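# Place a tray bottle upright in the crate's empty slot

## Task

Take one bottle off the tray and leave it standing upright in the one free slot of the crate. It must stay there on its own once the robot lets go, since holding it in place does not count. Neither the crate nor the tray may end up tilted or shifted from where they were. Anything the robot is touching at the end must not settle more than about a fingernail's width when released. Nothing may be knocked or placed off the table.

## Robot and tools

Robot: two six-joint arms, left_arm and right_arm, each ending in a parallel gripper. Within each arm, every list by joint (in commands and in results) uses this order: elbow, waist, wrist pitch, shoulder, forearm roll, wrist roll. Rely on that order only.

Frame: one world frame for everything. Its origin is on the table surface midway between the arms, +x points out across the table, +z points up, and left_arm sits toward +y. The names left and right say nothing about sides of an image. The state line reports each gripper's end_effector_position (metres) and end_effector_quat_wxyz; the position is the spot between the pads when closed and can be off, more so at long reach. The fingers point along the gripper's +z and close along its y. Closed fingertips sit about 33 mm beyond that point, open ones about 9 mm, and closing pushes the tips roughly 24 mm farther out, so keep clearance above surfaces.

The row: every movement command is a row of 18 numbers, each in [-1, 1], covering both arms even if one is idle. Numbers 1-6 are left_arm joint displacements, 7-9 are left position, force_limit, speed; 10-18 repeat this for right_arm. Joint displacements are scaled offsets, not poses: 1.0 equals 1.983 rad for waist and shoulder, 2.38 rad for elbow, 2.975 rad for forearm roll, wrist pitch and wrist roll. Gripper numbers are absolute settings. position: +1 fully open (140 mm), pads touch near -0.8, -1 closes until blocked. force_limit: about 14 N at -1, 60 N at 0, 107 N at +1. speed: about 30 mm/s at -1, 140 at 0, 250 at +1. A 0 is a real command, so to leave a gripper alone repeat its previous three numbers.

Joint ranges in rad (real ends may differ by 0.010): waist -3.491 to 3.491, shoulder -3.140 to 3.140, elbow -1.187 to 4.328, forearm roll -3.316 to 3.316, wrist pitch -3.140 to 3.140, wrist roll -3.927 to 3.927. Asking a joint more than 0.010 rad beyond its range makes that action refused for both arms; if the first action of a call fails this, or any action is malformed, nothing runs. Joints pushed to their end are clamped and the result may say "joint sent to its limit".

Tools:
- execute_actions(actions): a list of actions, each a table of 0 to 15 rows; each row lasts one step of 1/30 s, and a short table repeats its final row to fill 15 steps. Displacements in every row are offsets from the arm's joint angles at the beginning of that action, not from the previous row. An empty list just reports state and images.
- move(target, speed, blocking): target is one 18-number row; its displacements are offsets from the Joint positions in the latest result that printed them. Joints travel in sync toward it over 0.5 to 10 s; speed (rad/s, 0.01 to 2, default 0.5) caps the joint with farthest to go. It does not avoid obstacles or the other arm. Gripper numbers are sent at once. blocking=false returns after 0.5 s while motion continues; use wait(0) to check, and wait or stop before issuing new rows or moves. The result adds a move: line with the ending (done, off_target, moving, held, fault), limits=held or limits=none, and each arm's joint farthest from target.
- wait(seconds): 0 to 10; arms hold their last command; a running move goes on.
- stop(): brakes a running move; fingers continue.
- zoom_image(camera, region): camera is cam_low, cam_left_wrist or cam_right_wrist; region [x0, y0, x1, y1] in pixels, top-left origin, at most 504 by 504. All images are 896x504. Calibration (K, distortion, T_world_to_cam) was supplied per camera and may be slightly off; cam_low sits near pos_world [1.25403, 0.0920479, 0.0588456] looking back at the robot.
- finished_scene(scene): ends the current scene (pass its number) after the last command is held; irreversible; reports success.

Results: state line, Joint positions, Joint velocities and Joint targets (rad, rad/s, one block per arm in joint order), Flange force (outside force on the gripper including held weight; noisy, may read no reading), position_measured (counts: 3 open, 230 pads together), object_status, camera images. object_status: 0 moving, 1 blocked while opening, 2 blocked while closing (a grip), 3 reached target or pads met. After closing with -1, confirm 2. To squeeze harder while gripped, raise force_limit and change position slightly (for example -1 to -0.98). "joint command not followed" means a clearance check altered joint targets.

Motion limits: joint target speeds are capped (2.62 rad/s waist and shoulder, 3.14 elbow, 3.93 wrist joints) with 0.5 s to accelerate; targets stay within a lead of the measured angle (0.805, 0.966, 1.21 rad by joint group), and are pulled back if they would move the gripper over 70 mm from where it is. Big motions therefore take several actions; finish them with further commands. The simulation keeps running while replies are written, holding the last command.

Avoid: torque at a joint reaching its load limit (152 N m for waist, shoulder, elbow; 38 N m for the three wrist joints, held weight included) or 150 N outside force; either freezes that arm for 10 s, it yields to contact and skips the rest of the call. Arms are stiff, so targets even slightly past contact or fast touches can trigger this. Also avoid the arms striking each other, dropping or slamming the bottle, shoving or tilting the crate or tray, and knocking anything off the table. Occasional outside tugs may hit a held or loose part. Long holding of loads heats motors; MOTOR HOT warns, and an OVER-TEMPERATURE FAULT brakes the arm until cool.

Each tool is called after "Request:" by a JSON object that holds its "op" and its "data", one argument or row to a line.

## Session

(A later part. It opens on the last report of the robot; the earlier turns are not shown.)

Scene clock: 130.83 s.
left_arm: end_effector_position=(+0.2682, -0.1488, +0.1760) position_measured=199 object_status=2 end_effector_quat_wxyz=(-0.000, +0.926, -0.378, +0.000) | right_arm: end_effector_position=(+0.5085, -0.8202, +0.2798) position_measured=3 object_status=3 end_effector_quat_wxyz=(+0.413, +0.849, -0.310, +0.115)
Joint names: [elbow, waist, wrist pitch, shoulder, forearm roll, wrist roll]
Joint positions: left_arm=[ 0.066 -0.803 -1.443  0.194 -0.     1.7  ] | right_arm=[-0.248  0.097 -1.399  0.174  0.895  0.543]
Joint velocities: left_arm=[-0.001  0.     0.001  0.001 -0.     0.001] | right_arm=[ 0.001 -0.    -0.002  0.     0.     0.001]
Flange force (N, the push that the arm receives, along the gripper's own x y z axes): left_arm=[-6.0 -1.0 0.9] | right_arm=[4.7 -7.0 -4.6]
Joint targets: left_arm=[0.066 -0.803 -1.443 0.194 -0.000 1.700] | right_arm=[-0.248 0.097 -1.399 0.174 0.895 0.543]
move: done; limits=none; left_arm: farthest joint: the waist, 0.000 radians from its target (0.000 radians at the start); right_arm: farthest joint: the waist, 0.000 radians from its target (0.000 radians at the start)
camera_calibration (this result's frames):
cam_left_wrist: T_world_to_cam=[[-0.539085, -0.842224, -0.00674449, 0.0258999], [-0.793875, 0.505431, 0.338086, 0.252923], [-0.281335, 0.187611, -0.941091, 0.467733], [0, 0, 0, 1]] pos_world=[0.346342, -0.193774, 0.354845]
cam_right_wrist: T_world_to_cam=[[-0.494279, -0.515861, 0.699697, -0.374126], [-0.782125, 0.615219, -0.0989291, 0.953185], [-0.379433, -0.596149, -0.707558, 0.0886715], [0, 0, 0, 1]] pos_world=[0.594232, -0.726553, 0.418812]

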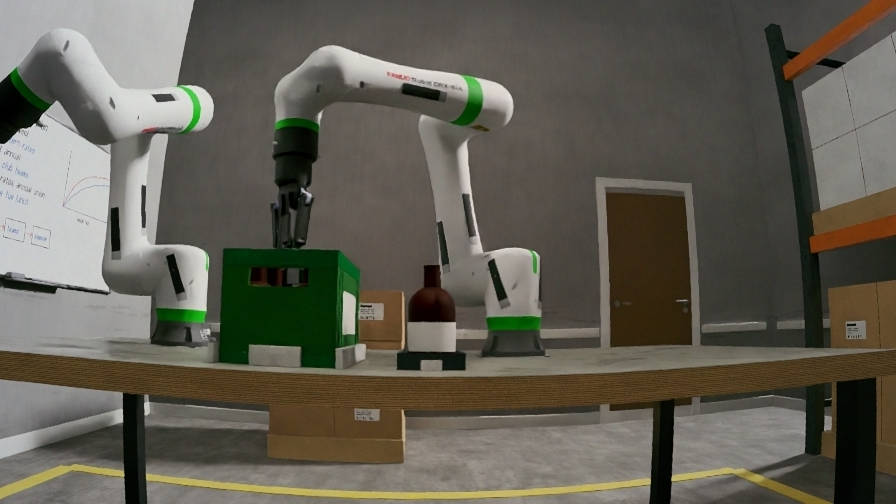

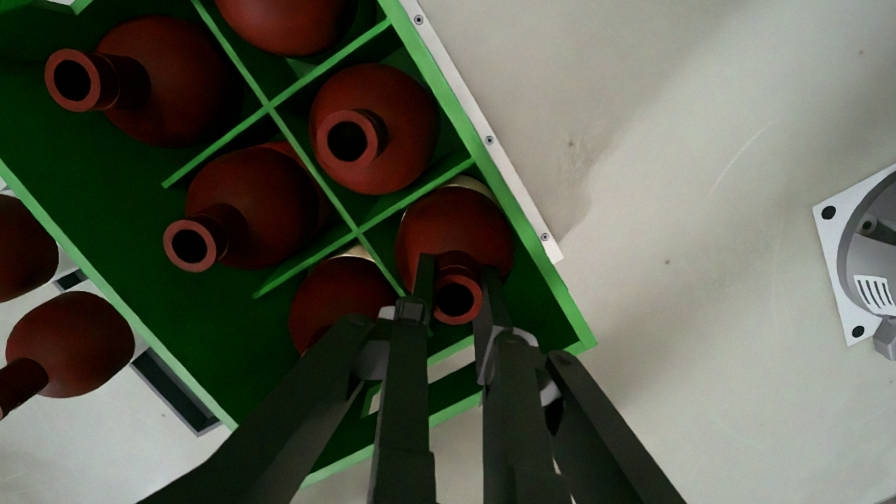

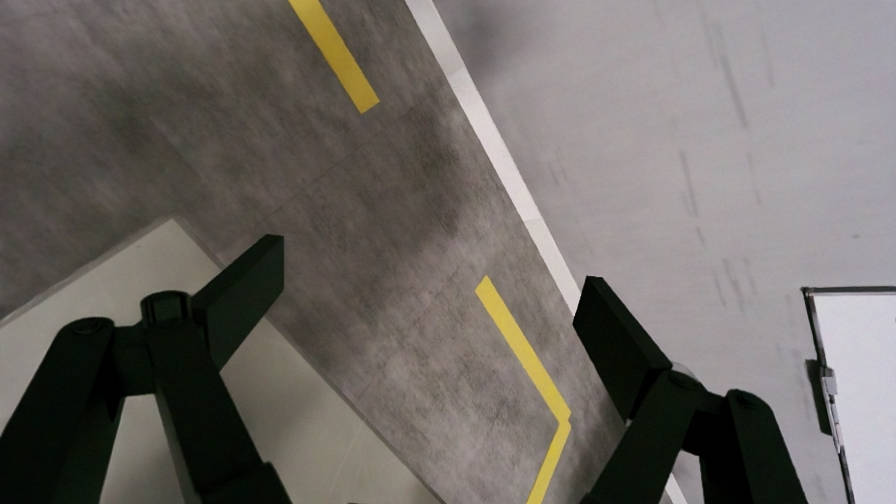

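Request:
{"op": "move", "data": {
  "target": [-0.0029,0,0.0027,0.00055,0,0,-1,0.6,0,0,0,0,0,0,0,1,0,0],
  "speed": 0.03
}}

Scene clock: 135.47 s.
left_arm: end_effector_position=(+0.2682, -0.1488, +0.1725) position_measured=199 object_status=2 end_effector_quat_wxyz=(+0.000, +0.926, -0.378, +0.000) | right_arm: end_effector_position=(+0.5085, -0.8202, +0.2798) position_measured=3 object_status=3 end_effector_quat_wxyz=(+0.413, +0.849, -0.310, +0.115)
Joint names: [elbow, waist, wrist pitch, shoulder, forearm roll, wrist roll]
Joint positions: left_arm=[ 0.059 -0.803 -1.435  0.195 -0.     1.7  ] | right_arm=[-0.248  0.097 -1.399  0.174  0.895  0.543]
Joint velocities: left_arm=[-0.001 -0.     0.001  0.    -0.    -0.001] | right_arm=[ 0.    -0.001 -0.    -0.    -0.    -0.   ]
Flange force (N, the push that the arm receives, along the gripper's own x y z axes): left_arm=[-2.5 1.9 0.2] | right_arm=[1.9 -6.1 -2.0]
Joint targets: left_arm=[0.059 -0.803 -1.435 0.195 -0.000 1.700] | right_arm=[-0.248 0.097 -1.399 0.174 0.895 0.543]
move: done; limits=none; left_arm: farthest joint: the waist, 0.000 radians from its target (0.000 radians at the start); right_arm: farthest joint: the waist, 0.000 radians from its target (0.000 radians at the start)
camera_calibration (this result's frames):
cam_left_wrist: T_world_to_cam=[[-0.539086, -0.842224, -0.00672998, 0.0258737], [-0.793883, 0.505443, 0.338047, 0.254104], [-0.28131, 0.18758, -0.941105, 0.464474], [0, 0, 0, 1]] pos_world=[0.346338, -0.19377, 0.351394]
cam_right_wrist: T_world_to_cam=[[-0.494279, -0.515861, 0.699697, -0.374126], [-0.782125, 0.615219, -0.0989291, 0.953185], [-0.379433, -0.596149, -0.707558, 0.0886715], [0, 0, 0, 1]] pos_world=[0.594232, -0.726553, 0.418812]

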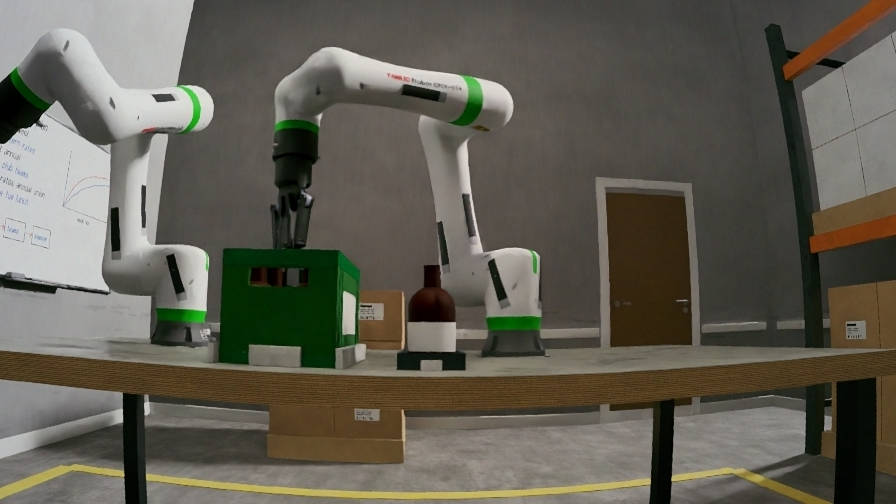

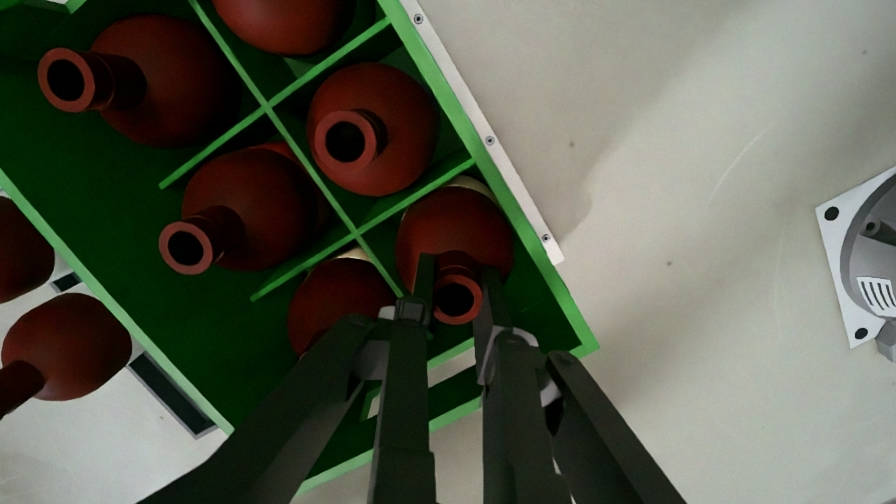

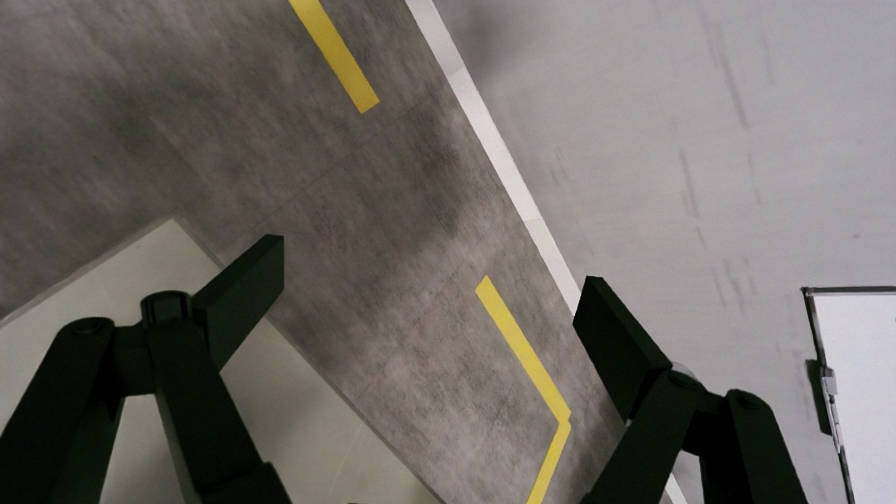

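Request:
{"op": "move", "data": {
  "target": [-0.00085,0,0.0008,0.00016,0,0,-1,0.6,0,0,0,0,0,0,0,1,0,0],
  "speed": 0.02
}}

Scene clock: 138.70 s.
left_arm: end_effector_position=(+0.2682, -0.1489, +0.1715) position_measured=199 object_status=2 end_effector_quat_wxyz=(+0.000, +0.926, -0.378, +0.000) | right_arm: end_effector_position=(+0.5085, -0.8202, +0.2798) position_measured=3 object_status=3 end_effector_quat_wxyz=(+0.413, +0.849, -0.310, +0.115)
Joint names: [elbow, waist, wrist pitch, shoulder, forearm roll, wrist roll]
Joint positions: left_arm=[ 0.057 -0.803 -1.432  0.195 -0.     1.7  ] | right_arm=[-0.248  0.097 -1.399  0.174  0.895  0.543]
Joint velocities: left_arm=[-0.001 -0.001  0.    -0.     0.001 -0.   ] | right_arm=[-0.001 -0.002  0.002 -0.     0.     0.001]
Flange force (N, the push that the arm receives, along the gripper's own x y z axes): left_arm=[-8.7 -2.3 -8.2] | right_arm=[3.7 -7.2 -3.8]
Joint targets: left_arm=[0.057 -0.803 -1.432 0.195 -0.000 1.700] | right_arm=[-0.248 0.097 -1.399 0.174 0.895 0.543]
move: done; limits=none; left_arm: farthest joint: the waist, 0.000 radians from its target (0.000 radians at the start); right_arm: farthest joint: the waist, 0.000 radians from its target (0.000 radians at the start)
camera_calibration (this result's frames):
cam_left_wrist: T_world_to_cam=[[-0.539081, -0.842227, -0.00668719, 0.0258555], [-0.793913, 0.505474, 0.337932, 0.254477], [-0.281236, 0.187482, -0.941147, 0.463544], [0, 0, 0, 1]] pos_world=[0.346336, -0.193762, 0.35044]
cam_right_wrist: T_world_to_cam=[[-0.494279, -0.515861, 0.699697, -0.374126], [-0.782125, 0.615219, -0.0989292, 0.953185], [-0.379433, -0.596149, -0.707558, 0.0886715], [0, 0, 0, 1]] pos_world=[0.594232, -0.726553, 0.418813]

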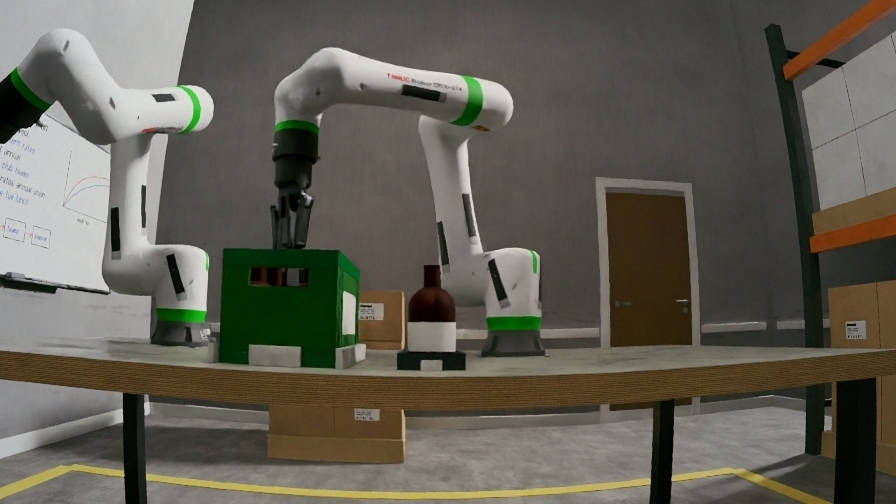

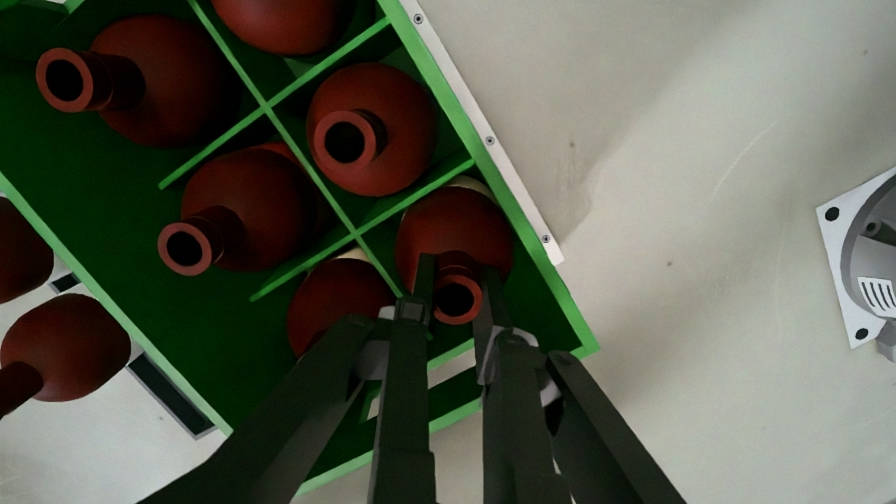

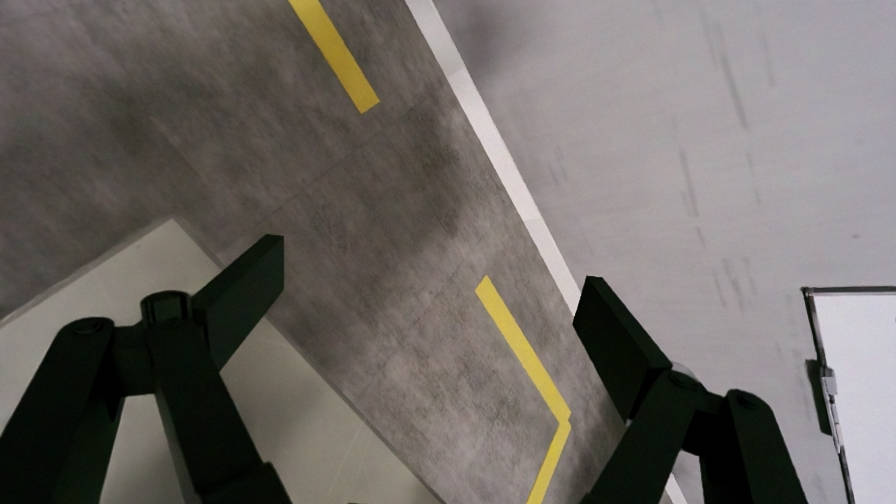

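Light contact. Release and retreat.

Request:
{"op": "move", "data": {
  "target": [0,0,0,0,0,0,-0.25,0.6,0,0,0,0,0,0,0,1,0,0]
}}

Request:
{"op": "move", "data": {
  "target": [0.045,0,-0.039,-0.005,0,0,-0.25,0.6,0,0,0,0,0,0,0,1,0,0],
  "speed": 0.3
}}

Scene clock: 143.97 s.
left_arm: end_effector_position=(+0.2683, -0.1489, +0.1715) position_measured=160 object_status=3 end_effector_quat_wxyz=(+0.000, +0.926, -0.378, +0.000) | right_arm: end_effector_position=(+0.5085, -0.8202, +0.2798) position_measured=3 object_status=3 end_effector_quat_wxyz=(+0.413, +0.849, -0.310, +0.115)
Joint names: [elbow, waist, wrist pitch, shoulder, forearm roll, wrist roll]
Joint positions: left_arm=[ 0.057 -0.803 -1.432  0.195 -0.     1.7  ] | right_arm=[-0.248  0.097 -1.399  0.174  0.895  0.543]
Joint velocities: left_arm=[ 0.    -0.001 -0.    -0.     0.001 -0.   ] | right_arm=[-0.    -0.001 -0.    -0.001 -0.     0.   ]
Flange force (N, the push that the arm receives, along the gripper's own x y z axes): left_arm=[-5.3 -1.1 1.6] | right_arm=[4.6 -6.9 -4.3]
Joint targets: left_arm=[0.057 -0.803 -1.432 0.195 -0.000 1.700] | right_arm=[-0.248 0.097 -1.399 0.174 0.895 0.543]
move: done; limits=none; left_arm: farthest joint: the waist, 0.000 radians from its target (0.000 radians at the start); right_arm: farthest joint: the waist, 0.000 radians from its target (0.000 radians at the start)
camera_calibration (this result's frames):
cam_left_wrist: T_world_to_cam=[[-0.539081, -0.842227, -0.00666336, 0.0258419], [-0.793928, 0.505493, 0.337868, 0.254522], [-0.281193, 0.187428, -0.94117, 0.463534], [0, 0, 0, 1]] pos_world=[0.346346, -0.193774, 0.350442]
cam_right_wrist: T_world_to_cam=[[-0.494279, -0.515861, 0.699697, -0.374126], [-0.782125, 0.615219, -0.098929, 0.953185], [-0.379433, -0.596149, -0.707558, 0.0886715], [0, 0, 0, 1]] pos_world=[0.594232, -0.726553, 0.418813]

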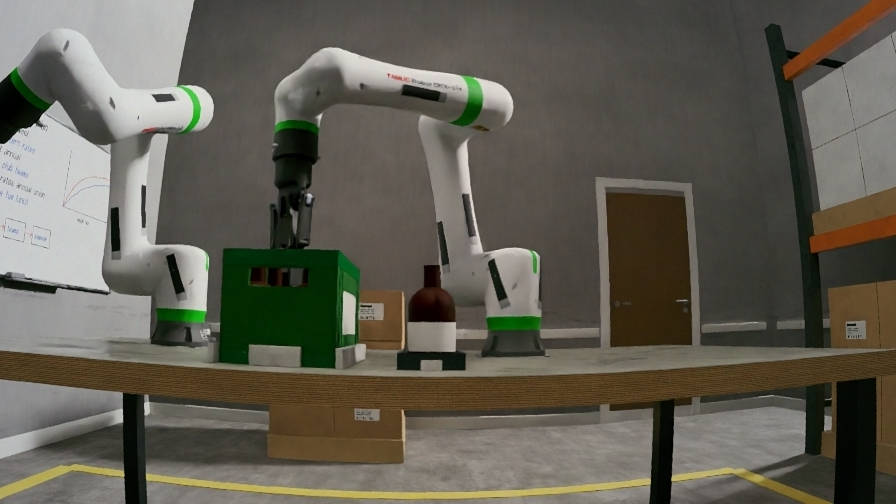

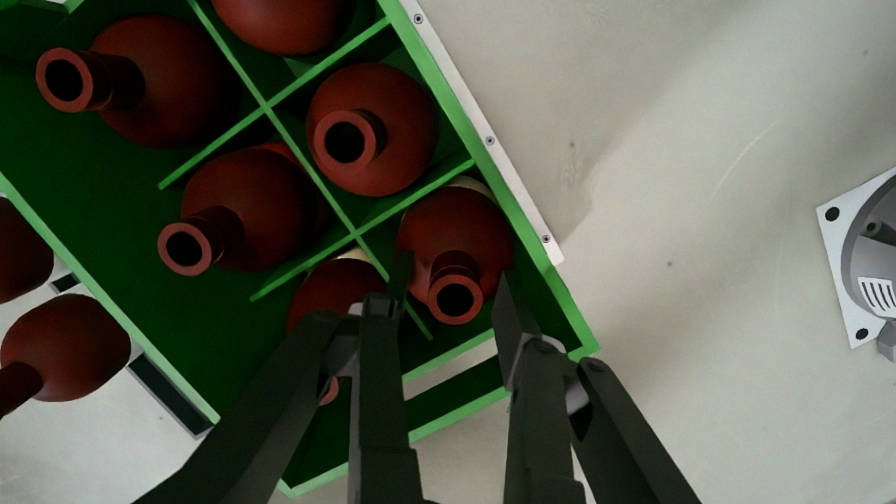

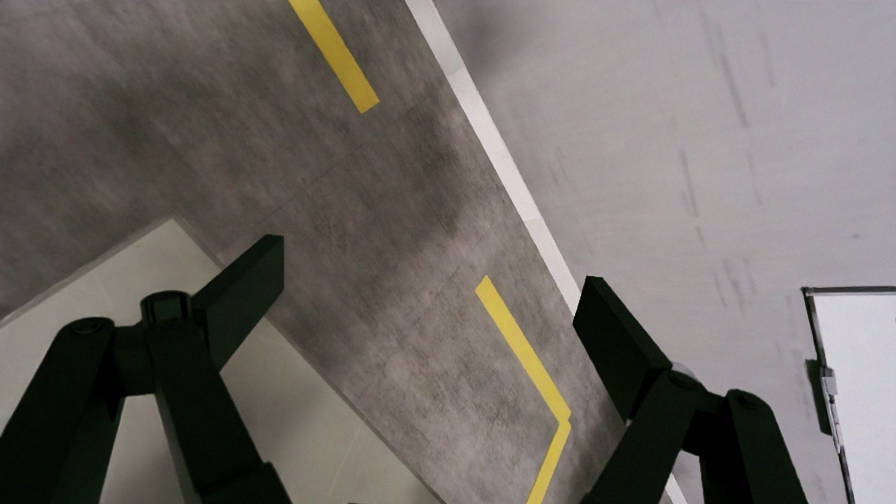

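Scene clock: 144.83 s.
left_arm: end_effector_position=(+0.2685, -0.1492, +0.2224) position_measured=160 object_status=3 end_effector_quat_wxyz=(+0.000, +0.926, -0.378, +0.001) | right_arm: end_effector_position=(+0.5085, -0.8202, +0.2798) position_measured=3 object_status=3 end_effector_quat_wxyz=(+0.413, +0.849, -0.310, +0.115)
Joint names: [elbow, waist, wrist pitch, shoulder, forearm roll, wrist roll]
Joint positions: left_arm=[ 0.164 -0.803 -1.548  0.185 -0.     1.7  ] | right_arm=[-0.248  0.097 -1.399  0.174  0.895  0.543]
Joint velocities: left_arm=[ 0.001  0.001 -0.002 -0.    -0.002  0.002] | right_arm=[ 0.001 -0.001  0.002  0.     0.002  0.001]
Flange force (N, the push that the arm receives, along the gripper's own x y z axes): left_arm=[-7.8 0.4 1.8] | right_arm=[6.6 -4.9 -4.2]
Joint targets: left_arm=[0.165 -0.803 -1.548 0.185 -0.000 1.700] | right_arm=[-0.248 0.097 -1.399 0.174 0.895 0.543]
move: done; limits=none; left_arm: farthest joint: the waist, 0.000 radians from its target (0.000 radians at the start); right_arm: farthest joint: the waist, 0.000 radians from its target (0.000 radians at the start)
camera_calibration (this result's frames):
cam_left_wrist: T_world_to_cam=[[-0.539058, -0.842245, -0.00634581, 0.0259856], [-0.794143, 0.505732, 0.337006, 0.237939], [-0.280632, 0.186705, -0.941481, 0.511318], [0, 0, 0, 1]] pos_world=[0.346458, -0.193913, 0.401374]
cam_right_wrist: T_world_to_cam=[[-0.494279, -0.515861, 0.699697, -0.374126], [-0.782125, 0.615218, -0.098929, 0.953185], [-0.379433, -0.596149, -0.707558, 0.0886715], [0, 0, 0, 1]] pos_world=[0.594232, -0.726553, 0.418812]

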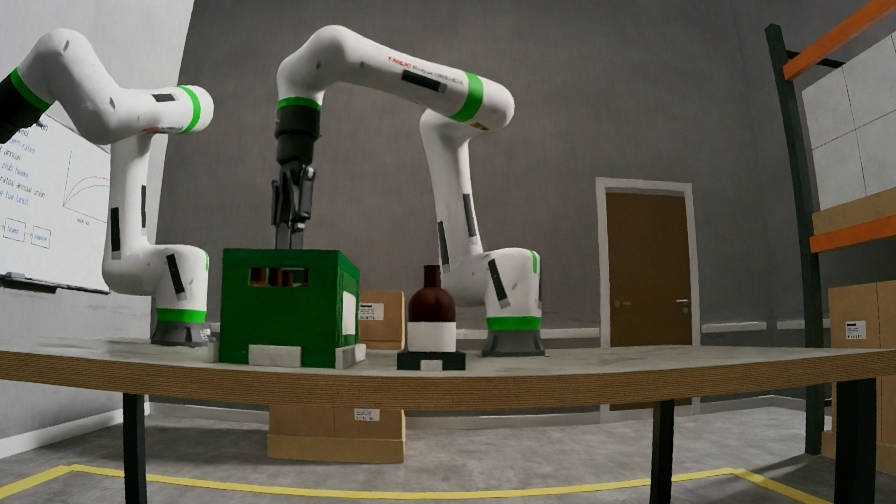

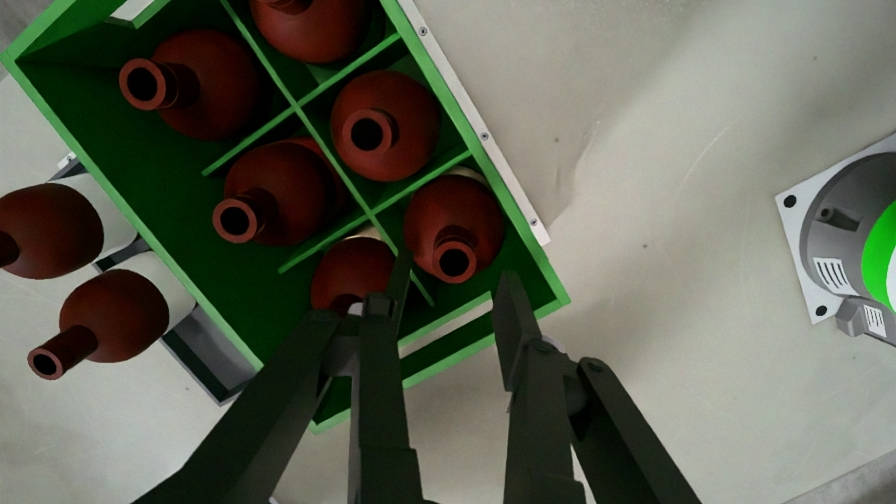

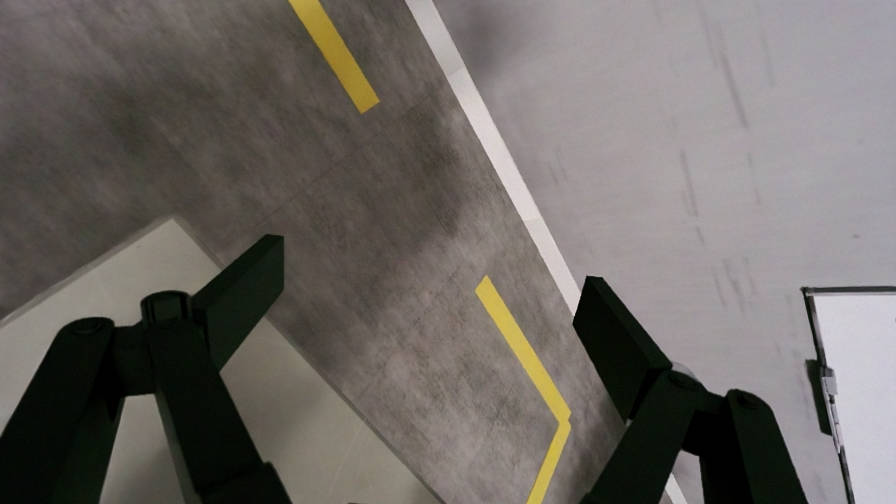

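Request:
{"op": "finished_scene", "data": {
  "scene": 2
}}

The scene is finished: the task was done.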